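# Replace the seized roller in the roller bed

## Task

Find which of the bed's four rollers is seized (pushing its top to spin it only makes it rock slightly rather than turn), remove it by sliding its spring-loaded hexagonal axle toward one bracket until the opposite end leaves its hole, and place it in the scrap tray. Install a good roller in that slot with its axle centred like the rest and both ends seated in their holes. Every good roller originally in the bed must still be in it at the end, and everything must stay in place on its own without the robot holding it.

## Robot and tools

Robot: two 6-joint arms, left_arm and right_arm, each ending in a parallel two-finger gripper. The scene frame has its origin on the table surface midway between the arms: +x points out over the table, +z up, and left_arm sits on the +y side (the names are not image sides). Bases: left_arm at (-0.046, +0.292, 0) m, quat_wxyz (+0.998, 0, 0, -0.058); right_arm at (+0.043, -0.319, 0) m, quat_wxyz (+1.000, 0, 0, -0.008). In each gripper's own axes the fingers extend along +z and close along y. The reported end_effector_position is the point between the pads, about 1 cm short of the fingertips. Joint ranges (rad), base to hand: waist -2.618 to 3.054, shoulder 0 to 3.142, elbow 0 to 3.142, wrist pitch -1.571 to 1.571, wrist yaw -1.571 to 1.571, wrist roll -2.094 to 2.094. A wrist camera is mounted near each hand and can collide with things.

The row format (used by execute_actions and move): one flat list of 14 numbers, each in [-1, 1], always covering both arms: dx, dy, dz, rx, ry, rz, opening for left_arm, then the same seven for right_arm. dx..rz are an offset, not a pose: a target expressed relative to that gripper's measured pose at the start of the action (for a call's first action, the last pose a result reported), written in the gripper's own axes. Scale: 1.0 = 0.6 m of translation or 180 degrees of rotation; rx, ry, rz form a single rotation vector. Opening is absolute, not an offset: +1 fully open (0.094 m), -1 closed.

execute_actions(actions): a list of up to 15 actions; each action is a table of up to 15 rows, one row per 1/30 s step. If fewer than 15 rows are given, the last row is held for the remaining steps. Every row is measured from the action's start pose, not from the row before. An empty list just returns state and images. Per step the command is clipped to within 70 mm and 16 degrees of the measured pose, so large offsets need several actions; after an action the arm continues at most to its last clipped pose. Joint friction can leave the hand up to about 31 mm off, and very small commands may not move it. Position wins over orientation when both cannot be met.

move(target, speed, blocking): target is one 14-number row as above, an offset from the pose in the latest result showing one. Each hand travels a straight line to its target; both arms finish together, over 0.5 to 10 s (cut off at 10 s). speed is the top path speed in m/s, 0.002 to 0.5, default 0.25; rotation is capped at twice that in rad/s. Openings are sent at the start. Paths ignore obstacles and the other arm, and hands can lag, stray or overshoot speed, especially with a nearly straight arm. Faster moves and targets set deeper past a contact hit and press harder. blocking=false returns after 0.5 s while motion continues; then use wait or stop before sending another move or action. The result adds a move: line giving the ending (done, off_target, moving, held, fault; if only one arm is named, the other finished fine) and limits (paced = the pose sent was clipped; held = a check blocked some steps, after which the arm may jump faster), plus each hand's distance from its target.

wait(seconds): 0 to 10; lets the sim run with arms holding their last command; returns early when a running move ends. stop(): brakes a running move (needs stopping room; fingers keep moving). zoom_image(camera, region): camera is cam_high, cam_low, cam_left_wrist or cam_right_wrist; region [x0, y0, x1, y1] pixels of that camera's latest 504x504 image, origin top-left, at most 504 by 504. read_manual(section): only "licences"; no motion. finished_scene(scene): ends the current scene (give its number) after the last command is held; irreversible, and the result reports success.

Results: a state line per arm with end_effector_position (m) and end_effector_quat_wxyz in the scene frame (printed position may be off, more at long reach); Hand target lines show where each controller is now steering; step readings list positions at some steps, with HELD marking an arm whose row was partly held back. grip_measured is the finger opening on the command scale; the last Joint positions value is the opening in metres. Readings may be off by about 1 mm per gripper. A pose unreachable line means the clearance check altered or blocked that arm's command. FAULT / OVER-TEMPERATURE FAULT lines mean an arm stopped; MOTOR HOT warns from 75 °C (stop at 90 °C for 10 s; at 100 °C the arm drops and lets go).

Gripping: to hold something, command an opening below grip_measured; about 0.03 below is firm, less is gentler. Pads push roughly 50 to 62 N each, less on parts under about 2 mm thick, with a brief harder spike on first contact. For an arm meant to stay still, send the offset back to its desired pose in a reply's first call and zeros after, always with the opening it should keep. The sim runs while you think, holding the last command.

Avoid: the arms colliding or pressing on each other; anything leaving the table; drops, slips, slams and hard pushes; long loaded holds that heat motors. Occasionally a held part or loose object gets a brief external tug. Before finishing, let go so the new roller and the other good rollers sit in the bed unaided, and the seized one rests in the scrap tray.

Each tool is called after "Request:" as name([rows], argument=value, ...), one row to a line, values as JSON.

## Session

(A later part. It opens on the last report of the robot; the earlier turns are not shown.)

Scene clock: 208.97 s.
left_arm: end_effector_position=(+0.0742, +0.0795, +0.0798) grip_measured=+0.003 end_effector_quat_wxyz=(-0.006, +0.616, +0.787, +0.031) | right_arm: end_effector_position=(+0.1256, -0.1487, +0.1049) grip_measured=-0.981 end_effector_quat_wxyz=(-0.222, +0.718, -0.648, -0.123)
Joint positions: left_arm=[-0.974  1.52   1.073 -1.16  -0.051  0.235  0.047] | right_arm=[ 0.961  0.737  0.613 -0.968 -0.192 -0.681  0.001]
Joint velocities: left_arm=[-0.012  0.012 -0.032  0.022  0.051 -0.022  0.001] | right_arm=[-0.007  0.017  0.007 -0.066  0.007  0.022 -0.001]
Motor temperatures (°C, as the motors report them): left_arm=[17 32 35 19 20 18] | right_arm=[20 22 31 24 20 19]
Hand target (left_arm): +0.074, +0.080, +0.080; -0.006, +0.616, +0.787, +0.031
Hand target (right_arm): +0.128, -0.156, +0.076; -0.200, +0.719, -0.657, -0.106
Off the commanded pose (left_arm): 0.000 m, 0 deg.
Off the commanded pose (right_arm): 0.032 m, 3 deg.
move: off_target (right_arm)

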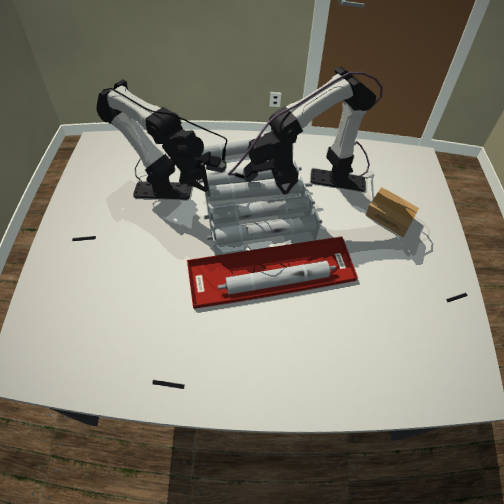

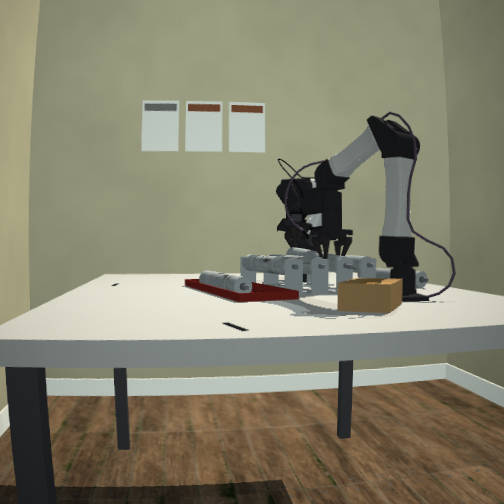

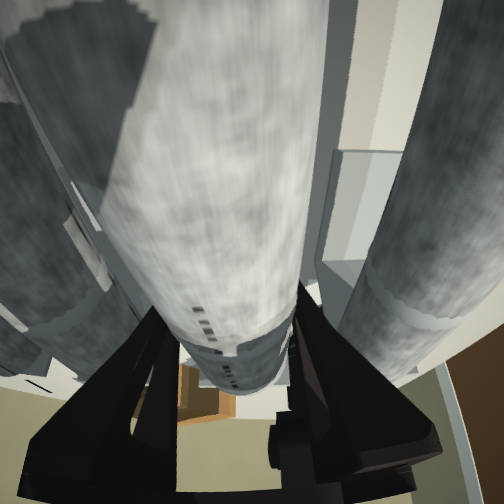

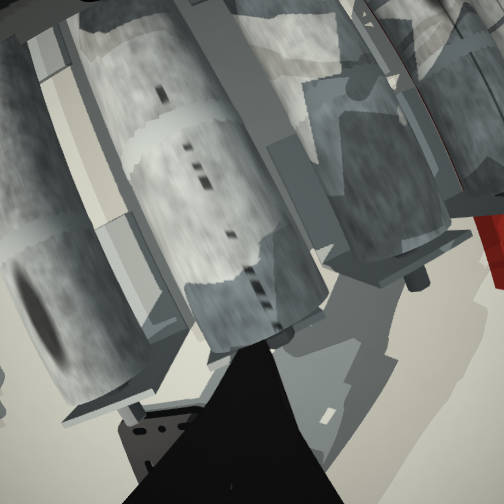

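Go straight up 4.5 cm, then over 3 cm, then down.

Request:
move(target=[0,0,0,0,0,0,-0.2,-0.03,0,-0.075,0,0,0,-1], speed=0.04)

Request:
move(target=[0,0,0,0,0,0,-0.2,-0.05,-0.01,0.028,0,0,0,-1], speed=0.04)

Request:
move(target=[0,0,0,0,0,0,-0.2,0.04,0,0.075,0,0,0,-1], speed=0.012)

Scene clock: 213.57 s.
left_arm: end_effector_position=(+0.0742, +0.0795, +0.0798) grip_measured=+0.003 end_effector_quat_wxyz=(-0.006, +0.616, +0.787, +0.031) | right_arm: end_effector_position=(+0.1194, -0.1518, +0.1501) grip_measured=-0.981 end_effector_quat_wxyz=(-0.228, +0.717, -0.646, -0.125)
Joint positions: left_arm=[-0.974  1.52   1.073 -1.16  -0.051  0.235  0.047] | right_arm=[ 0.988  0.736  0.789 -1.127 -0.182 -0.656  0.001]
Joint velocities: left_arm=[-0.007 -0.007  0.007  0.037  0.066 -0.007 -0.   ] | right_arm=[ 0.022 -0.017  0.007 -0.022  0.022  0.066 -0.   ]
Motor temperatures (°C, as the motors report them): left_arm=[17 32 35 19 20 18] | right_arm=[20 22 31 25 20 19]
Hand target (left_arm): +0.074, +0.080, +0.080; -0.006, +0.616, +0.787, +0.031
Hand target (right_arm): +0.118, -0.154, +0.152; -0.222, +0.718, -0.648, -0.123
Off the commanded pose (left_arm): 0.000 m, 0 deg.
Off the commanded pose (right_arm): 0.004 m, 1 deg.
move: done

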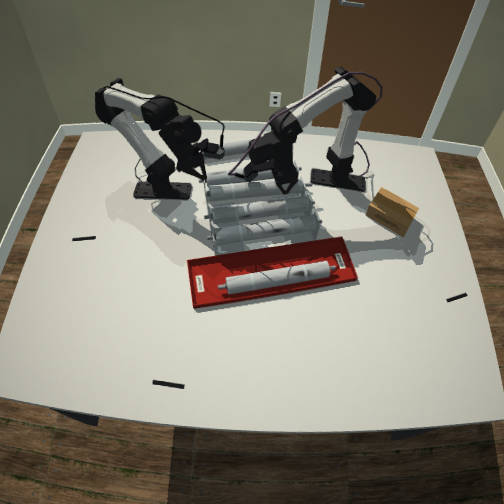

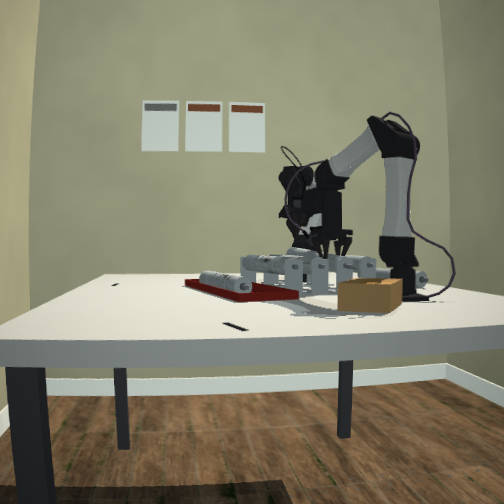

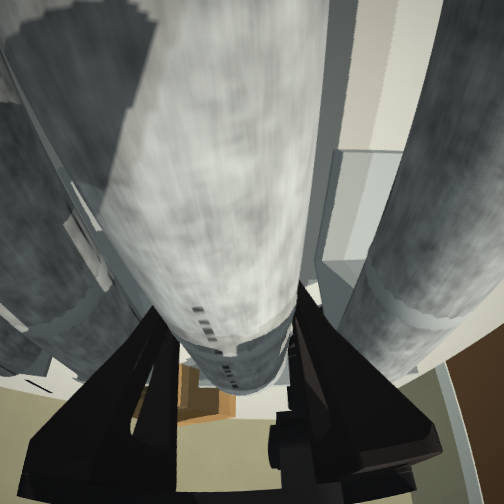

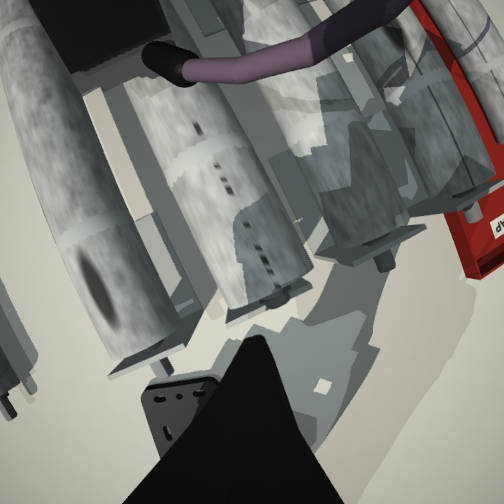

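Scene clock: 214.83 s.
left_arm: end_effector_position=(+0.0742, +0.0795, +0.0798) grip_measured=+0.003 end_effector_quat_wxyz=(-0.006, +0.616, +0.787, +0.031) | right_arm: end_effector_position=(+0.1199, -0.1238, +0.1451) grip_measured=-0.981 end_effector_quat_wxyz=(-0.219, +0.719, -0.648, -0.124)
Joint positions: left_arm=[-0.974  1.52   1.073 -1.16  -0.051  0.235  0.047] | right_arm=[ 1.106  0.849  0.803 -1.03  -0.127 -0.552  0.001]
Joint velocities: left_arm=[-0.002 -0.012 -0.017  0.007  0.066 -0.081 -0.001] | right_arm=[ 0.002  0.002  0.012 -0.081  0.007 -0.051 -0.   ]
Motor temperatures (°C, as the motors report them): left_arm=[17 32 35 19 20 18] | right_arm=[20 22 31 25 20 19]
Hand target (left_arm): +0.074, +0.080, +0.080; -0.006, +0.616, +0.787, +0.031
Hand target (right_arm): +0.123, -0.118, +0.150; -0.228, +0.717, -0.646, -0.125
Off the commanded pose (left_arm): 0.000 m, 0 deg.
Off the commanded pose (right_arm): 0.009 m, 1 deg.
move: done

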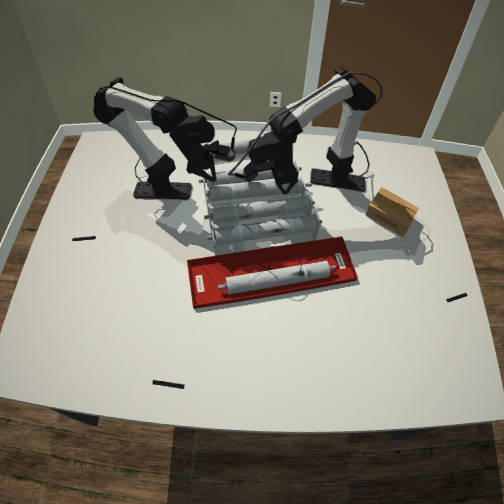

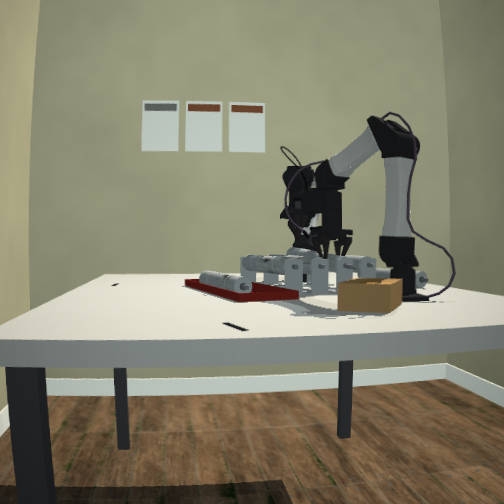

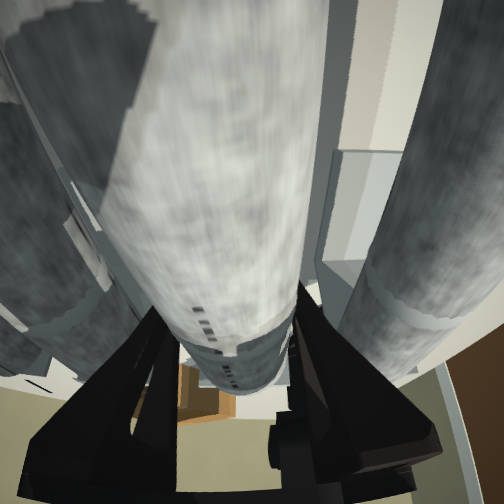

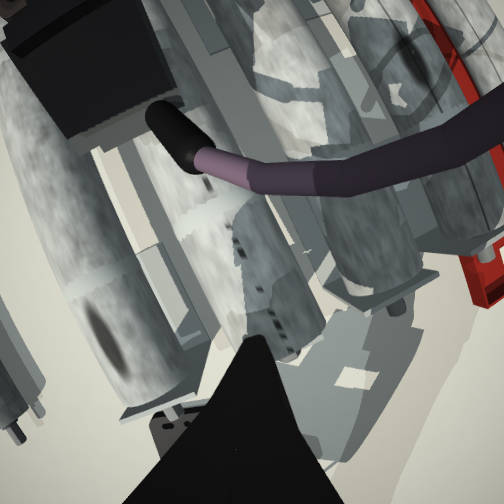

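Scene clock: 219.30 s.
left_arm: end_effector_position=(+0.0742, +0.0795, +0.0798) grip_measured=+0.003 end_effector_quat_wxyz=(-0.006, +0.616, +0.787, +0.031) | right_arm: end_effector_position=(+0.1374, -0.1043, +0.1222) grip_measured=-0.981 end_effector_quat_wxyz=(-0.267, +0.712, -0.635, -0.138)
Joint positions: left_arm=[-0.974  1.52   1.073 -1.16  -0.051  0.235  0.047] | right_arm=[ 1.056  0.849  0.66  -0.789 -0.159 -0.597  0.001]
Joint velocities: left_arm=[-0.007 -0.002  0.007 -0.037 -0.139  0.022  0.   ] | right_arm=[ 0.017 -0.002  0.002 -0.007  0.037 -0.037  0.001]
Motor temperatures (°C, as the motors report them): left_arm=[17 32 34 19 20 18] | right_arm=[20 22 31 25 20 19]
Hand target (left_arm): +0.074, +0.080, +0.080; -0.006, +0.616, +0.787, +0.031
Hand target (right_arm): +0.128, -0.123, +0.096; -0.219, +0.719, -0.648, -0.125
Off the commanded pose (left_arm): 0.000 m, 0 deg.
Off the commanded pose (right_arm): 0.035 m, 6 deg.
move: off_target (right_arm)

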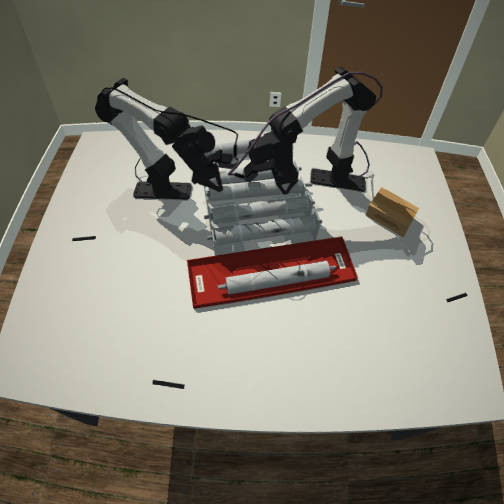

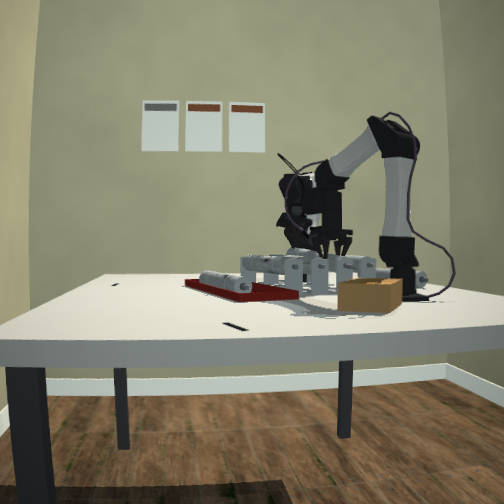

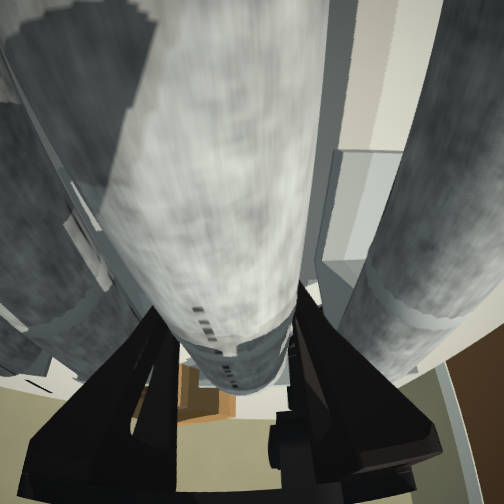

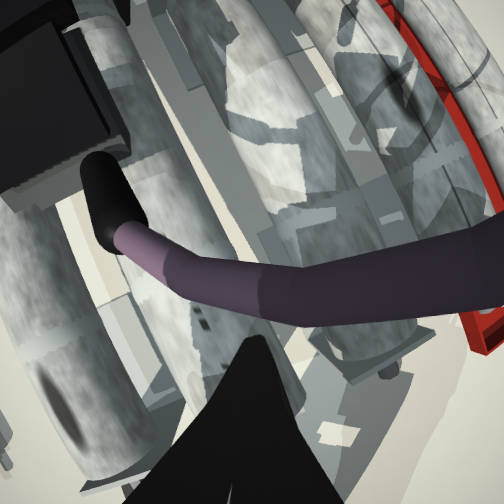

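Request:
execute_actions([
  [[0,0,0,0,0,0,0.4,-0.03,0,-0.06,0,0,0,0.4]],
  [[0,0,-0.09,0,0,0,0.4,0,0,0,0,0,0,0.4]],
  [[0.11,0,0,0,-0.09,0,-0.3,0,0,0,0,0,0,0.4]],
  [[0.09,0,0.02,0,-0.09,0,-0.3,0,0,0,0,0,0,0.4]],
])

Scene clock: 224.67 s.
left_arm: end_effector_position=(+0.0633, +0.1921, +0.1286) grip_measured=-0.299 end_effector_quat_wxyz=(+0.257, +0.566, +0.777, -0.101) | right_arm: end_effector_position=(+0.1322, -0.1042, +0.1615) grip_measured=+0.398 end_effector_quat_wxyz=(-0.275, +0.711, -0.632, -0.140)
Joint positions: left_arm=[-0.251  0.553  0.67  -1.221  0.321  0.815  0.033] | right_arm=[ 1.087  0.842  0.804 -0.919 -0.143 -0.571  0.066]
Joint velocities: left_arm=[ 0.286  0.1    0.007 -0.154  0.256  0.505 -0.001] | right_arm=[-0.012 -0.007 -0.012 -0.037 -0.037 -0.022 -0.   ]
Motor temperatures (°C, as the motors report them): left_arm=[17 31 34 19 20 18] | right_arm=[20 22 31 24 20 19]
Hand target (left_arm): +0.054, +0.188, +0.123; +0.241, +0.592, +0.759, -0.126
Hand target (right_arm): +0.132, -0.104, +0.161; -0.275, +0.711, -0.632, -0.140
Off the commanded pose (left_arm): 0.015 m, 6 deg.
Off the commanded pose (right_arm): 0.000 m, 0 deg.
Step readings (end_effector_position; steps 1 to 15: 1st action; 16 to 30: 2nd action; 31 to 45: 3rd action; 46 to 60: 4th action):
0: left_arm (+0.0742, +0.0795, +0.0798) | right_arm (+0.1376, -0.1042, +0.1221)
1: left_arm (+0.0743, +0.0795, +0.0798) | right_arm (+0.1382, -0.1041, +0.1270)
2: left_arm (+0.0743, +0.0795, +0.0798) | right_arm (+0.1366, -0.1035, +0.1351)
4: left_arm (+0.0743, +0.0795, +0.0798) | right_arm (+0.1360, -0.0986, +0.1550)
8: left_arm (+0.0743, +0.0795, +0.0798) | right_arm (+0.1353, -0.0973, +0.1671)
15: left_arm (+0.0743, +0.0795, +0.0798) | right_arm (+0.1323, -0.1041, +0.1615)
16: left_arm (+0.0739, +0.0801, +0.0855) | right_arm (+0.1322, -0.1042, +0.1615)
17: left_arm (+0.0748, +0.0784, +0.0951) | right_arm (+0.1322, -0.1042, +0.1615)
19: left_arm (+0.0807, +0.0671, +0.1173) | right_arm (+0.1322, -0.1042, +0.1615)
23: left_arm (+0.0827, +0.0632, +0.1333) | right_arm (+0.1322, -0.1042, +0.1615)
30: left_arm (+0.0777, +0.0728, +0.1332) | right_arm (+0.1322, -0.1042, +0.1615)
31: left_arm (+0.0780, +0.0736, +0.1303) | right_arm (+0.1322, -0.1042, +0.1615)
32: left_arm (+0.0746, +0.0865, +0.1259) | right_arm (+0.1322, -0.1042, +0.1615)
34: left_arm (+0.0646, +0.1230, +0.1263) | right_arm (+0.1322, -0.1042, +0.1615)
38: left_arm (+0.0634, +0.1417, +0.1443) | right_arm (+0.1322, -0.1042, +0.1615)
45: left_arm (+0.0637, +0.1375, +0.1451) | right_arm (+0.1322, -0.1042, +0.1615)
46: left_arm (+0.0659, +0.1372, +0.1421) | right_arm (+0.1322, -0.1042, +0.1615)
47: left_arm (+0.0668, +0.1483, +0.1347) | right_arm (+0.1322, -0.1042, +0.1615)
49: left_arm (+0.0601, +0.1759, +0.1226) | right_arm (+0.1322, -0.1042, +0.1615)
53: left_arm (+0.0622, +0.1935, +0.1253) | right_arm (+0.1322, -0.1042, +0.1615)
60: end_effector_position above

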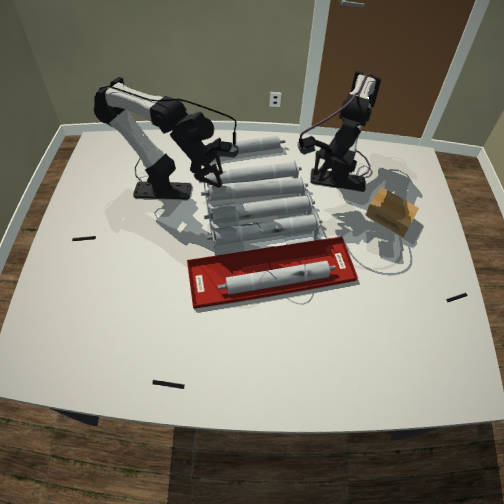

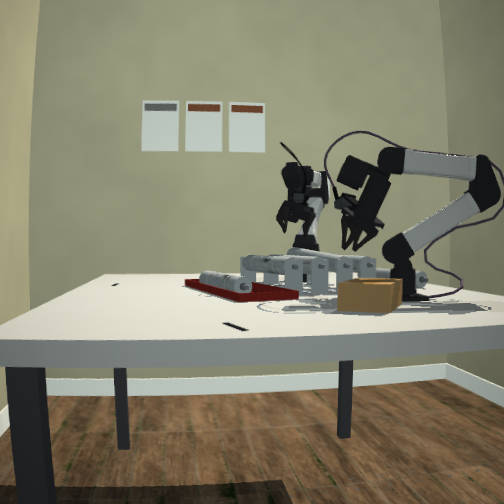

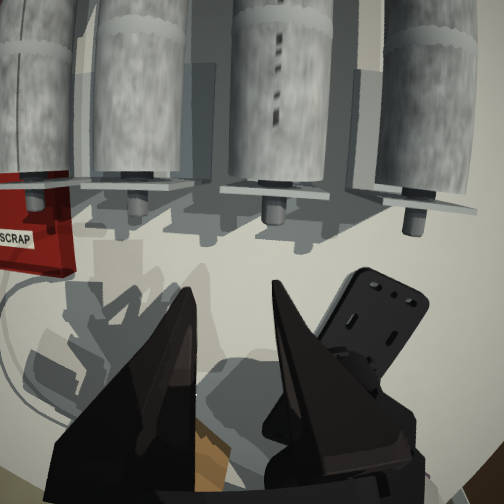

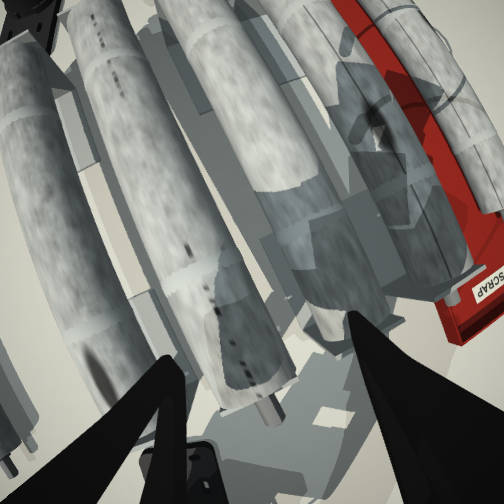

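Request:
move(target=[0.053,-0.02,0.085,0,0,0,-0.3,0.063,0.03,0.09,0,0,0,0.4], speed=0.05)

Scene clock: 229.40 s.
left_arm: end_effector_position=(+0.0572, +0.1894, +0.0965) grip_measured=-0.299 end_effector_quat_wxyz=(+0.255, +0.578, +0.766, -0.115) | right_arm: end_effector_position=(+0.1286, -0.1083, +0.0952) grip_measured=+0.399 end_effector_quat_wxyz=(-0.263, +0.713, -0.634, -0.141)
Joint positions: left_arm=[-0.238  0.501  0.534 -1.156  0.361  0.855  0.033] | right_arm=[ 1.087  0.814  0.544 -0.712 -0.15  -0.571  0.066]
Joint velocities: left_arm=[-0.007 -0.007  0.017  0.007 -0.007  0.007  0.   ] | right_arm=[ 0.032  0.007 -0.007  0.095 -0.051  0.007 -0.001]
Motor temperatures (°C, as the motors report them): left_arm=[17 31 34 20 20 18] | right_arm=[20 22 31 25 20 19]
Hand target (left_arm): +0.057, +0.189, +0.097; +0.255, +0.578, +0.766, -0.115
Hand target (right_arm): +0.130, -0.107, +0.093; -0.275, +0.711, -0.632, -0.141
Off the commanded pose (left_arm): 0.029 m, 2 deg.
Off the commanded pose (right_arm): 0.004 m, 1 deg.
move: held (left_arm); limits=held; held on 22 of 49 steps (left_arm), including the last (left_arm)
pose unreachable (left arm): on one or more control steps of this call, first in action 0 (counted from 0), this arm could not follow its commanded pose, so it was not sent that pose on those steps. On the call's last step it was still not sent that pose. It may still have moved: this result reports where it is.
cause: the commanded pose would bring two parts of the arm too close to each other (its upper arm (the part past joint 2) and its gripper housing, with joints 3 (elbow) to 6 (wrist roll) between them).

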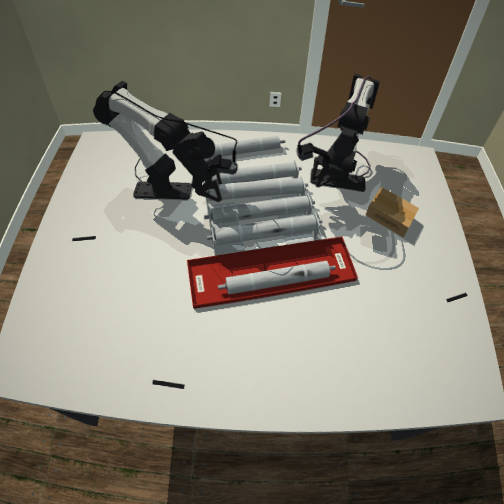

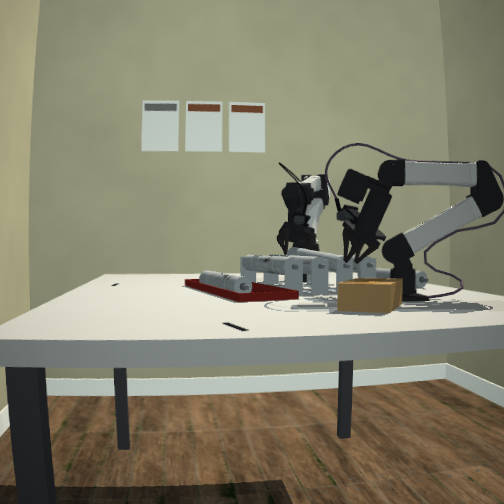

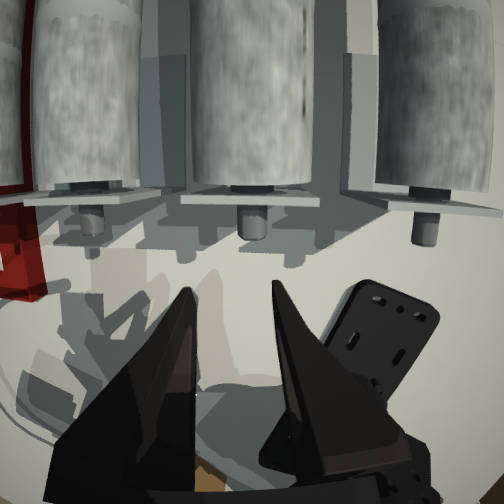

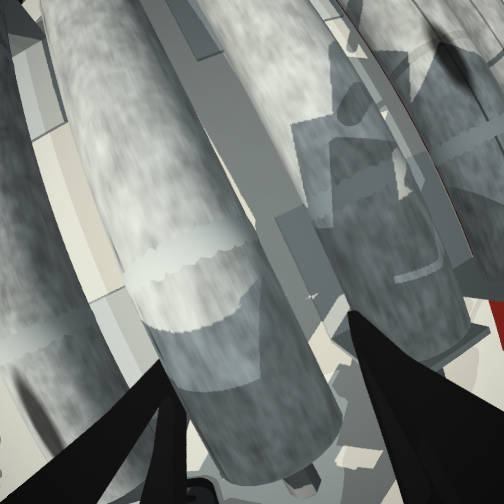

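Request:
move(target=[0,-0.008,0.065,0,0.06,0,-0.3,0,0.02,0,0,0,0,0.4], speed=0.03)

Request:
execute_actions([
  [[0,0,0,0,0,0,-0.3,0,0,0,0,0,0,-0.2]],
])

Scene clock: 235.37 s.
left_arm: end_effector_position=(+0.0635, +0.1653, +0.0722) grip_measured=-0.299 end_effector_quat_wxyz=(+0.195, +0.587, +0.783, -0.072) | right_arm: end_effector_position=(+0.1197, -0.1048, +0.0983) grip_measured=+0.399 end_effector_quat_wxyz=(-0.268, +0.712, -0.633, -0.143)
Joint positions: left_arm=[-0.643  0.7    0.513 -0.976  0.097  0.507  0.033] | right_arm=[ 1.157  0.796  0.544 -0.712 -0.113 -0.513  0.066]
Joint velocities: left_arm=[-0.007 -0.002  0.002  0.007  0.051 -0.022 -0.   ] | right_arm=[-0.022 -0.002  0.012  0.095 -0.037 -0.007 -0.   ]
Motor temperatures (°C, as the motors report them): left_arm=[17 30 34 20 20 18] | right_arm=[20 22 32 25 20 19]
Hand target (left_arm): +0.061, +0.168, +0.063; +0.180, +0.586, +0.787, -0.065
Hand target (right_arm): +0.117, -0.109, +0.092; -0.263, +0.713, -0.634, -0.141
Off the commanded pose (left_arm): 0.010 m, 2 deg.
Off the commanded pose (right_arm): 0.007 m, 1 deg.
move: done

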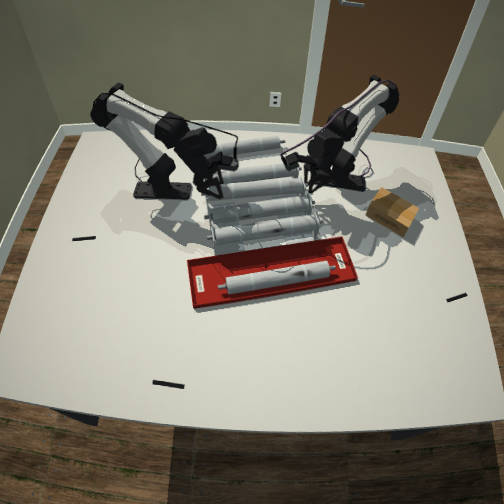

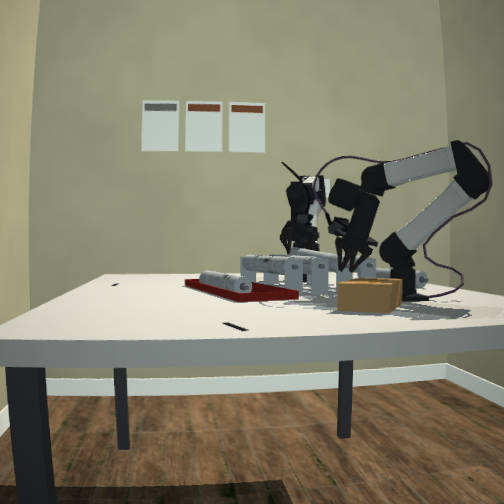

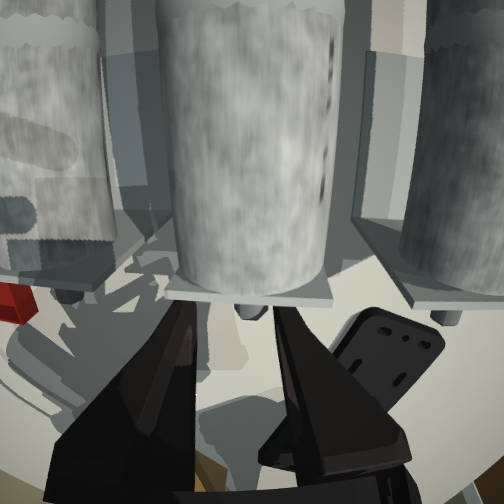

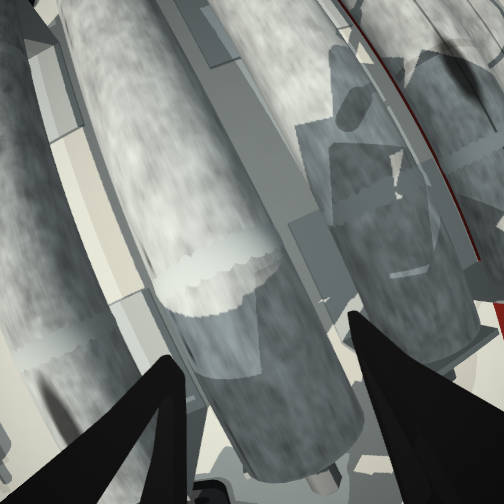

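Scene clock: 235.87 s.
left_arm: end_effector_position=(+0.0635, +0.1653, +0.0722) grip_measured=-0.299 end_effector_quat_wxyz=(+0.195, +0.587, +0.783, -0.072) | right_arm: end_effector_position=(+0.1183, -0.1046, +0.0981) grip_measured=+0.040 end_effector_quat_wxyz=(-0.267, +0.720, -0.624, -0.143)
Joint positions: left_arm=[-0.643  0.7    0.513 -0.976  0.097  0.507  0.033] | right_arm=[ 1.159  0.796  0.544 -0.713 -0.118 -0.533  0.049]
Joint velocities: left_arm=[-0.012 -0.007 -0.017 -0.066 -0.022  0.037 -0.   ] | right_arm=[-0.012 -0.012  0.002 -0.066 -0.051 -0.022 -0.   ]
Motor temperatures (°C, as the motors report them): left_arm=[17 30 34 20 20 18] | right_arm=[20 22 32 25 20 19]
Hand target (left_arm): +0.063, +0.165, +0.072; +0.195, +0.587, +0.783, -0.072
Hand target (right_arm): +0.120, -0.105, +0.098; -0.268, +0.713, -0.633, -0.143
Off the commanded pose (left_arm): 0.000 m, 0 deg.
Off the commanded pose (right_arm): 0.001 m, 1 deg.
Step readings (end_effector_position):
0: left_arm (+0.0635, +0.1653, +0.0722) | right_arm (+0.1197, -0.1048, +0.0983)
1: left_arm (+0.0635, +0.1653, +0.0722) | right_arm (+0.1197, -0.1048, +0.0983)
2: left_arm (+0.0635, +0.1653, +0.0722) | right_arm (+0.1193, -0.1049, +0.0982)
4: left_arm (+0.0635, +0.1653, +0.0722) | right_arm (+0.1183, -0.1046, +0.0981)
8: left_arm (+0.0635, +0.1653, +0.0722) | right_arm (+0.1183, -0.1046, +0.0981)
15: end_effector_position above

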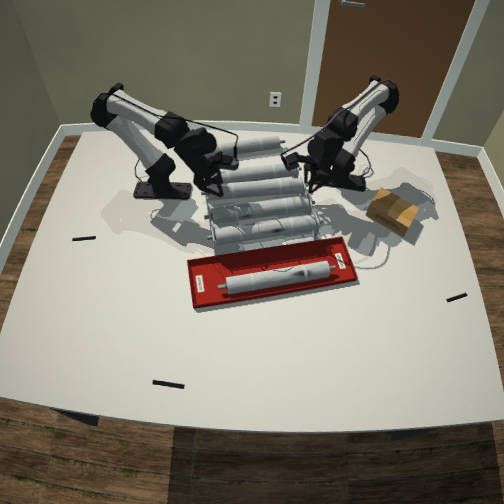

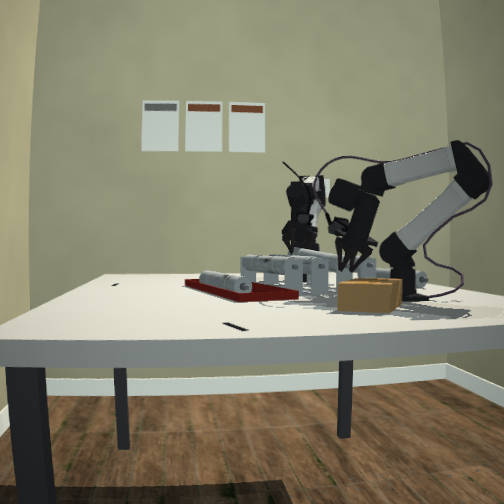

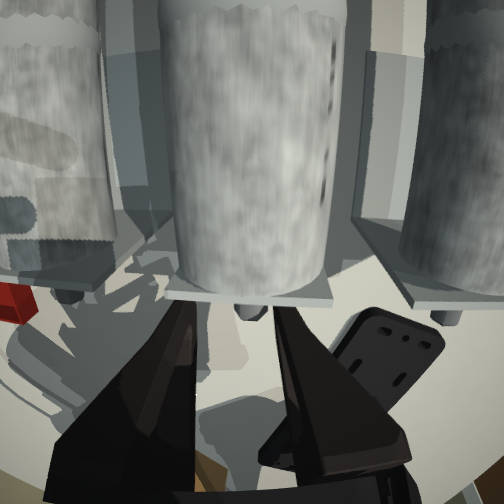

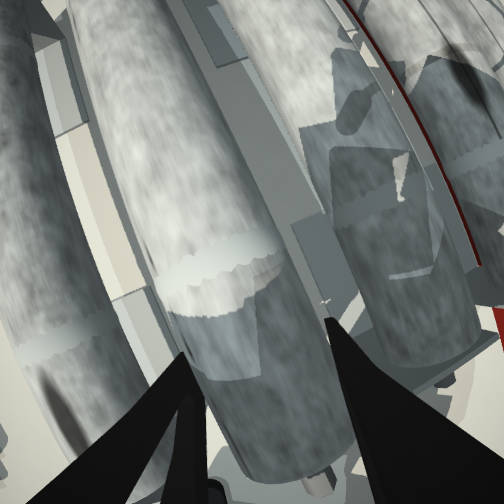

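Request:
execute_actions([
  [[0,0,0,0,0,0,-1,0,0,0,0,0,0,-0.2]],
  [[0.06,0,-0.027,0,0,0,-1,0,0,0,0,0,0,-0.2]],
  [[0.035,0,-0.015,0,0,0,-1,0.02,0.01,0.03,0,0,0,-0.2]],
])

Scene clock: 239.13 s.
left_arm: end_effector_position=(+0.0566, +0.1645, +0.0722) grip_measured=-0.792 end_effector_quat_wxyz=(+0.206, +0.595, +0.769, -0.113) | right_arm: end_effector_position=(+0.1181, -0.1044, +0.0976) grip_measured=+0.038 end_effector_quat_wxyz=(-0.279, +0.725, -0.613, -0.144)
Joint positions: left_arm=[-0.548  0.645  0.486 -0.987  0.219  0.605  0.01 ] | right_arm=[ 1.159  0.771  0.523 -0.693 -0.119 -0.556  0.049]
Joint velocities: left_arm=[-0.012 -0.002 -0.007  0.037 -0.007  0.125  0.001] | right_arm=[ 0.007  0.007 -0.027  0.007  0.051  0.037 -0.   ]
Motor temperatures (°C, as the motors report them): left_arm=[17 30 34 20 20 18] | right_arm=[20 22 32 26 20 19]
Hand target (left_arm): +0.051, +0.183, +0.070; +0.186, +0.592, +0.780, -0.088
Hand target (right_arm): +0.116, -0.107, +0.077; -0.267, +0.723, -0.621, -0.142
Off the commanded pose (left_arm): 0.021 m, 4 deg.
Off the commanded pose (right_arm): 0.022 m, 2 deg.
Step readings (end_effector_position; steps 1 to 15: 1st action; 16 to 30: 2nd action; 31 to 45: 3rd action):
0: left_arm (+0.0635, +0.1653, +0.0722) | right_arm (+0.1183, -0.1046, +0.0981)
1: left_arm (+0.0632, +0.1652, +0.0722) | right_arm (+0.1183, -0.1046, +0.0981)
2: left_arm (+0.0571, +0.1631, +0.0716) | right_arm (+0.1183, -0.1046, +0.0981)
4: left_arm (+0.0566, +0.1630, +0.0715) | right_arm (+0.1182, -0.1046, +0.0982)
8: left_arm (+0.0566, +0.1630, +0.0715) | right_arm (+0.1182, -0.1046, +0.0982)
15: left_arm (+0.0566, +0.1630, +0.0715) | right_arm (+0.1182, -0.1046, +0.0982)
16: left_arm (+0.0565, +0.1630, +0.0715) | right_arm (+0.1182, -0.1046, +0.0982) HELD left_arm
17: left_arm (+0.0565, +0.1630, +0.0715) | right_arm (+0.1182, -0.1046, +0.0982) HELD left_arm
19: left_arm (+0.0565, +0.1630, +0.0715) | right_arm (+0.1182, -0.1046, +0.0982) HELD left_arm
23: left_arm (+0.0565, +0.1630, +0.0715) | right_arm (+0.1182, -0.1046, +0.0982) HELD left_arm
30: left_arm (+0.0565, +0.1630, +0.0715) | right_arm (+0.1182, -0.1046, +0.0982) HELD left_arm
31: left_arm (+0.0564, +0.1632, +0.0714) | right_arm (+0.1181, -0.1045, +0.0975)
32: left_arm (+0.0565, +0.1635, +0.0716) | right_arm (+0.1181, -0.1045, +0.0976)
34: left_arm (+0.0562, +0.1644, +0.0721) | right_arm (+0.1181, -0.1044, +0.0976)
38: left_arm (+0.0564, +0.1644, +0.0722) | right_arm (+0.1181, -0.1045, +0.0976)
45: end_effector_position above
HELD left_arm: steps 16 to 30.
pose unreachable (left arm): on one or more control steps of this call, first in action 1 (counted from 0), this arm could not follow its commanded pose, so it was not sent that pose on those steps. It may still have moved: this result reports where it is.
cause: the commanded pose would bring two parts of the arm too close to each other (its upper arm (the part past joint 2) and its gripper housing, with joints 3 (elbow) to 6 (wrist roll) between them).

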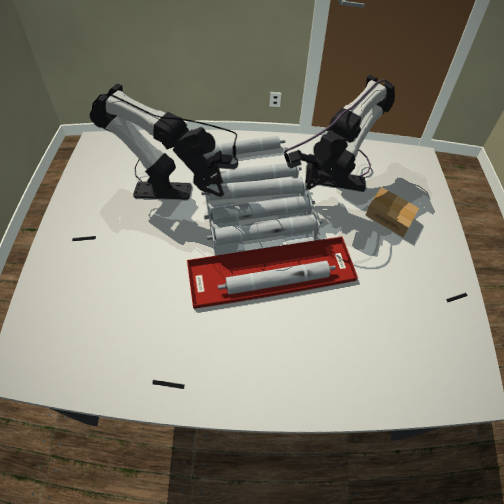

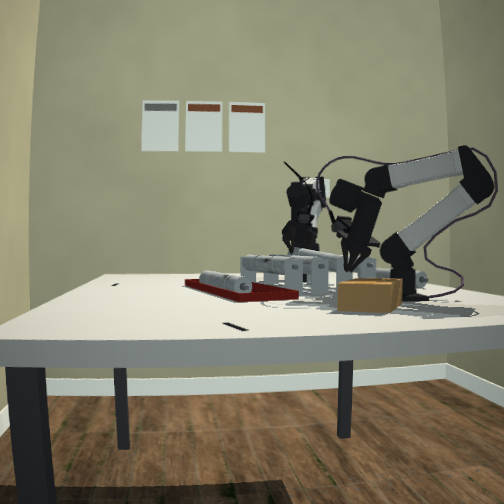

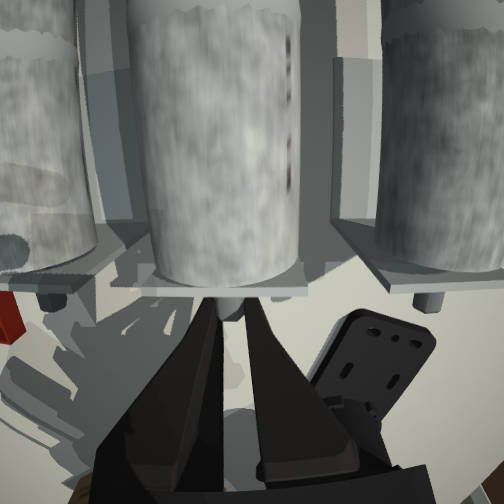

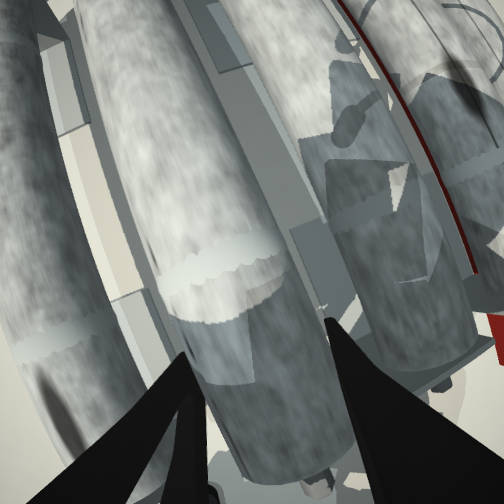

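Pull while rotating upright to keep the housing clear.

Request:
execute_actions([
  [[0.06,0,-0.027,0,0.08,0,-1,0,0,0,0,0,0,-0.2]],
  [[0.045,0,-0.01,0,0.04,0,-1,0,0,0,0,0,0,-0.2]],
  [[0.035,0,0,0,0,0,-1,0.02,0.01,0.03,0,0,0,-0.2]],
])

Scene clock: 243.30 s.
left_arm: end_effector_position=(+0.0568, +0.1658, +0.0715) grip_measured=-0.794 end_effector_quat_wxyz=(+0.185, +0.617, +0.755, -0.121) | right_arm: end_effector_position=(+0.1180, -0.1042, +0.0977) grip_measured=+0.034 end_effector_quat_wxyz=(-0.291, +0.728, -0.604, -0.144)
Joint positions: left_arm=[-0.49   0.712  0.511 -1.009  0.266  0.713  0.01 ] | right_arm=[ 1.159  0.748  0.504 -0.675 -0.12  -0.574  0.049]
Joint velocities: left_arm=[ 0.002 -0.032 -0.002 -0.066  0.037  0.007 -0.   ] | right_arm=[-0.012  0.027  0.012 -0.022 -0.007  0.007  0.   ]
Motor temperatures (°C, as the motors report them): left_arm=[17 30 35 20 21 18] | right_arm=[20 22 32 27 20 19]
Hand target (left_arm): +0.052, +0.183, +0.064; +0.162, +0.617, +0.764, -0.092
Hand target (right_arm): +0.117, -0.107, +0.077; -0.280, +0.727, -0.611, -0.143
Off the commanded pose (left_arm): 0.021 m, 4 deg.
Off the commanded pose (right_arm): 0.022 m, 1 deg.
Step readings (end_effector_position; steps 1 to 15: 1st action; 16 to 30: 2nd action; 31 to 45: 3rd action):
0: left_arm (+0.0566, +0.1645, +0.0723) | right_arm (+0.1181, -0.1044, +0.0976)
1: left_arm (+0.0562, +0.1656, +0.0717) | right_arm (+0.1182, -0.1042, +0.0983)
2: left_arm (+0.0562, +0.1657, +0.0717) | right_arm (+0.1182, -0.1043, +0.0983)
4: left_arm (+0.0561, +0.1659, +0.0716) | right_arm (+0.1182, -0.1043, +0.0983)
8: left_arm (+0.0560, +0.1660, +0.0715) | right_arm (+0.1182, -0.1043, +0.0983)
15: left_arm (+0.0560, +0.1660, +0.0716) | right_arm (+0.1182, -0.1043, +0.0983)
16: left_arm (+0.0560, +0.1659, +0.0713) | right_arm (+0.1182, -0.1043, +0.0983)
17: left_arm (+0.0561, +0.1659, +0.0713) | right_arm (+0.1182, -0.1043, +0.0983)
19: left_arm (+0.0561, +0.1658, +0.0713) | right_arm (+0.1182, -0.1043, +0.0983)
23: left_arm (+0.0561, +0.1659, +0.0713) | right_arm (+0.1182, -0.1043, +0.0983)
30: left_arm (+0.0561, +0.1659, +0.0713) | right_arm (+0.1182, -0.1043, +0.0983)
31: left_arm (+0.0564, +0.1659, +0.0714) | right_arm (+0.1182, -0.1043, +0.0976)
32: left_arm (+0.0565, +0.1660, +0.0713) | right_arm (+0.1181, -0.1042, +0.0977)
34: left_arm (+0.0565, +0.1659, +0.0714) | right_arm (+0.1181, -0.1043, +0.0976)
38: left_arm (+0.0566, +0.1658, +0.0714) | right_arm (+0.1180, -0.1042, +0.0977)
45: end_effector_position above

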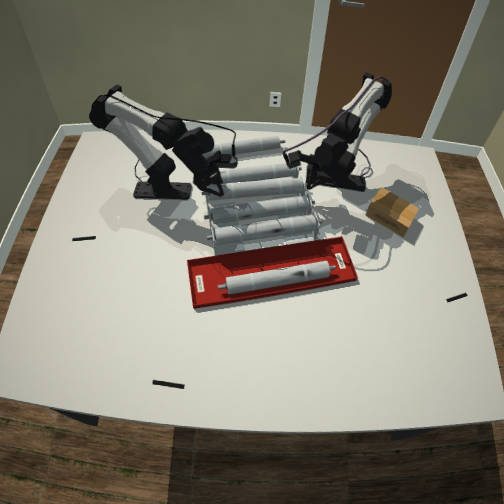

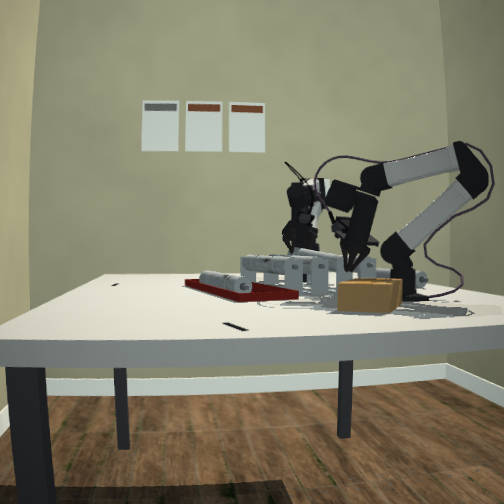

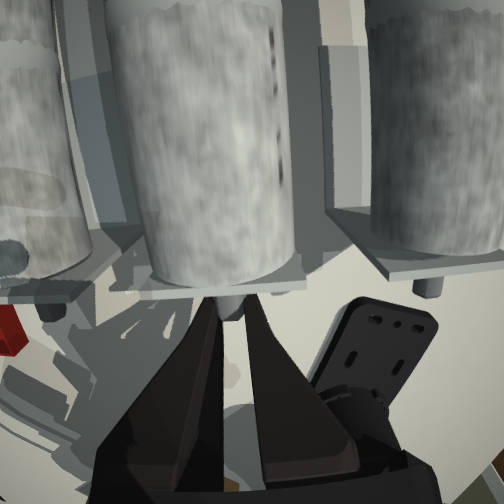

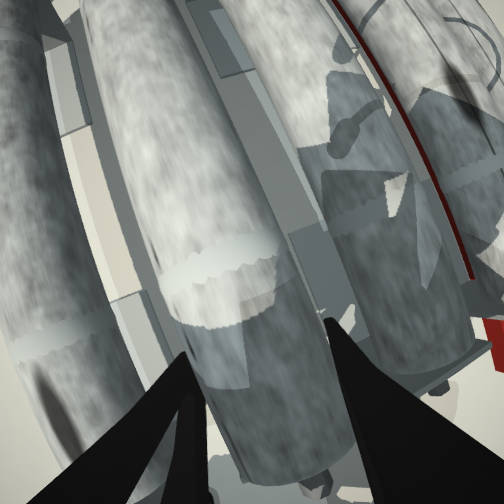

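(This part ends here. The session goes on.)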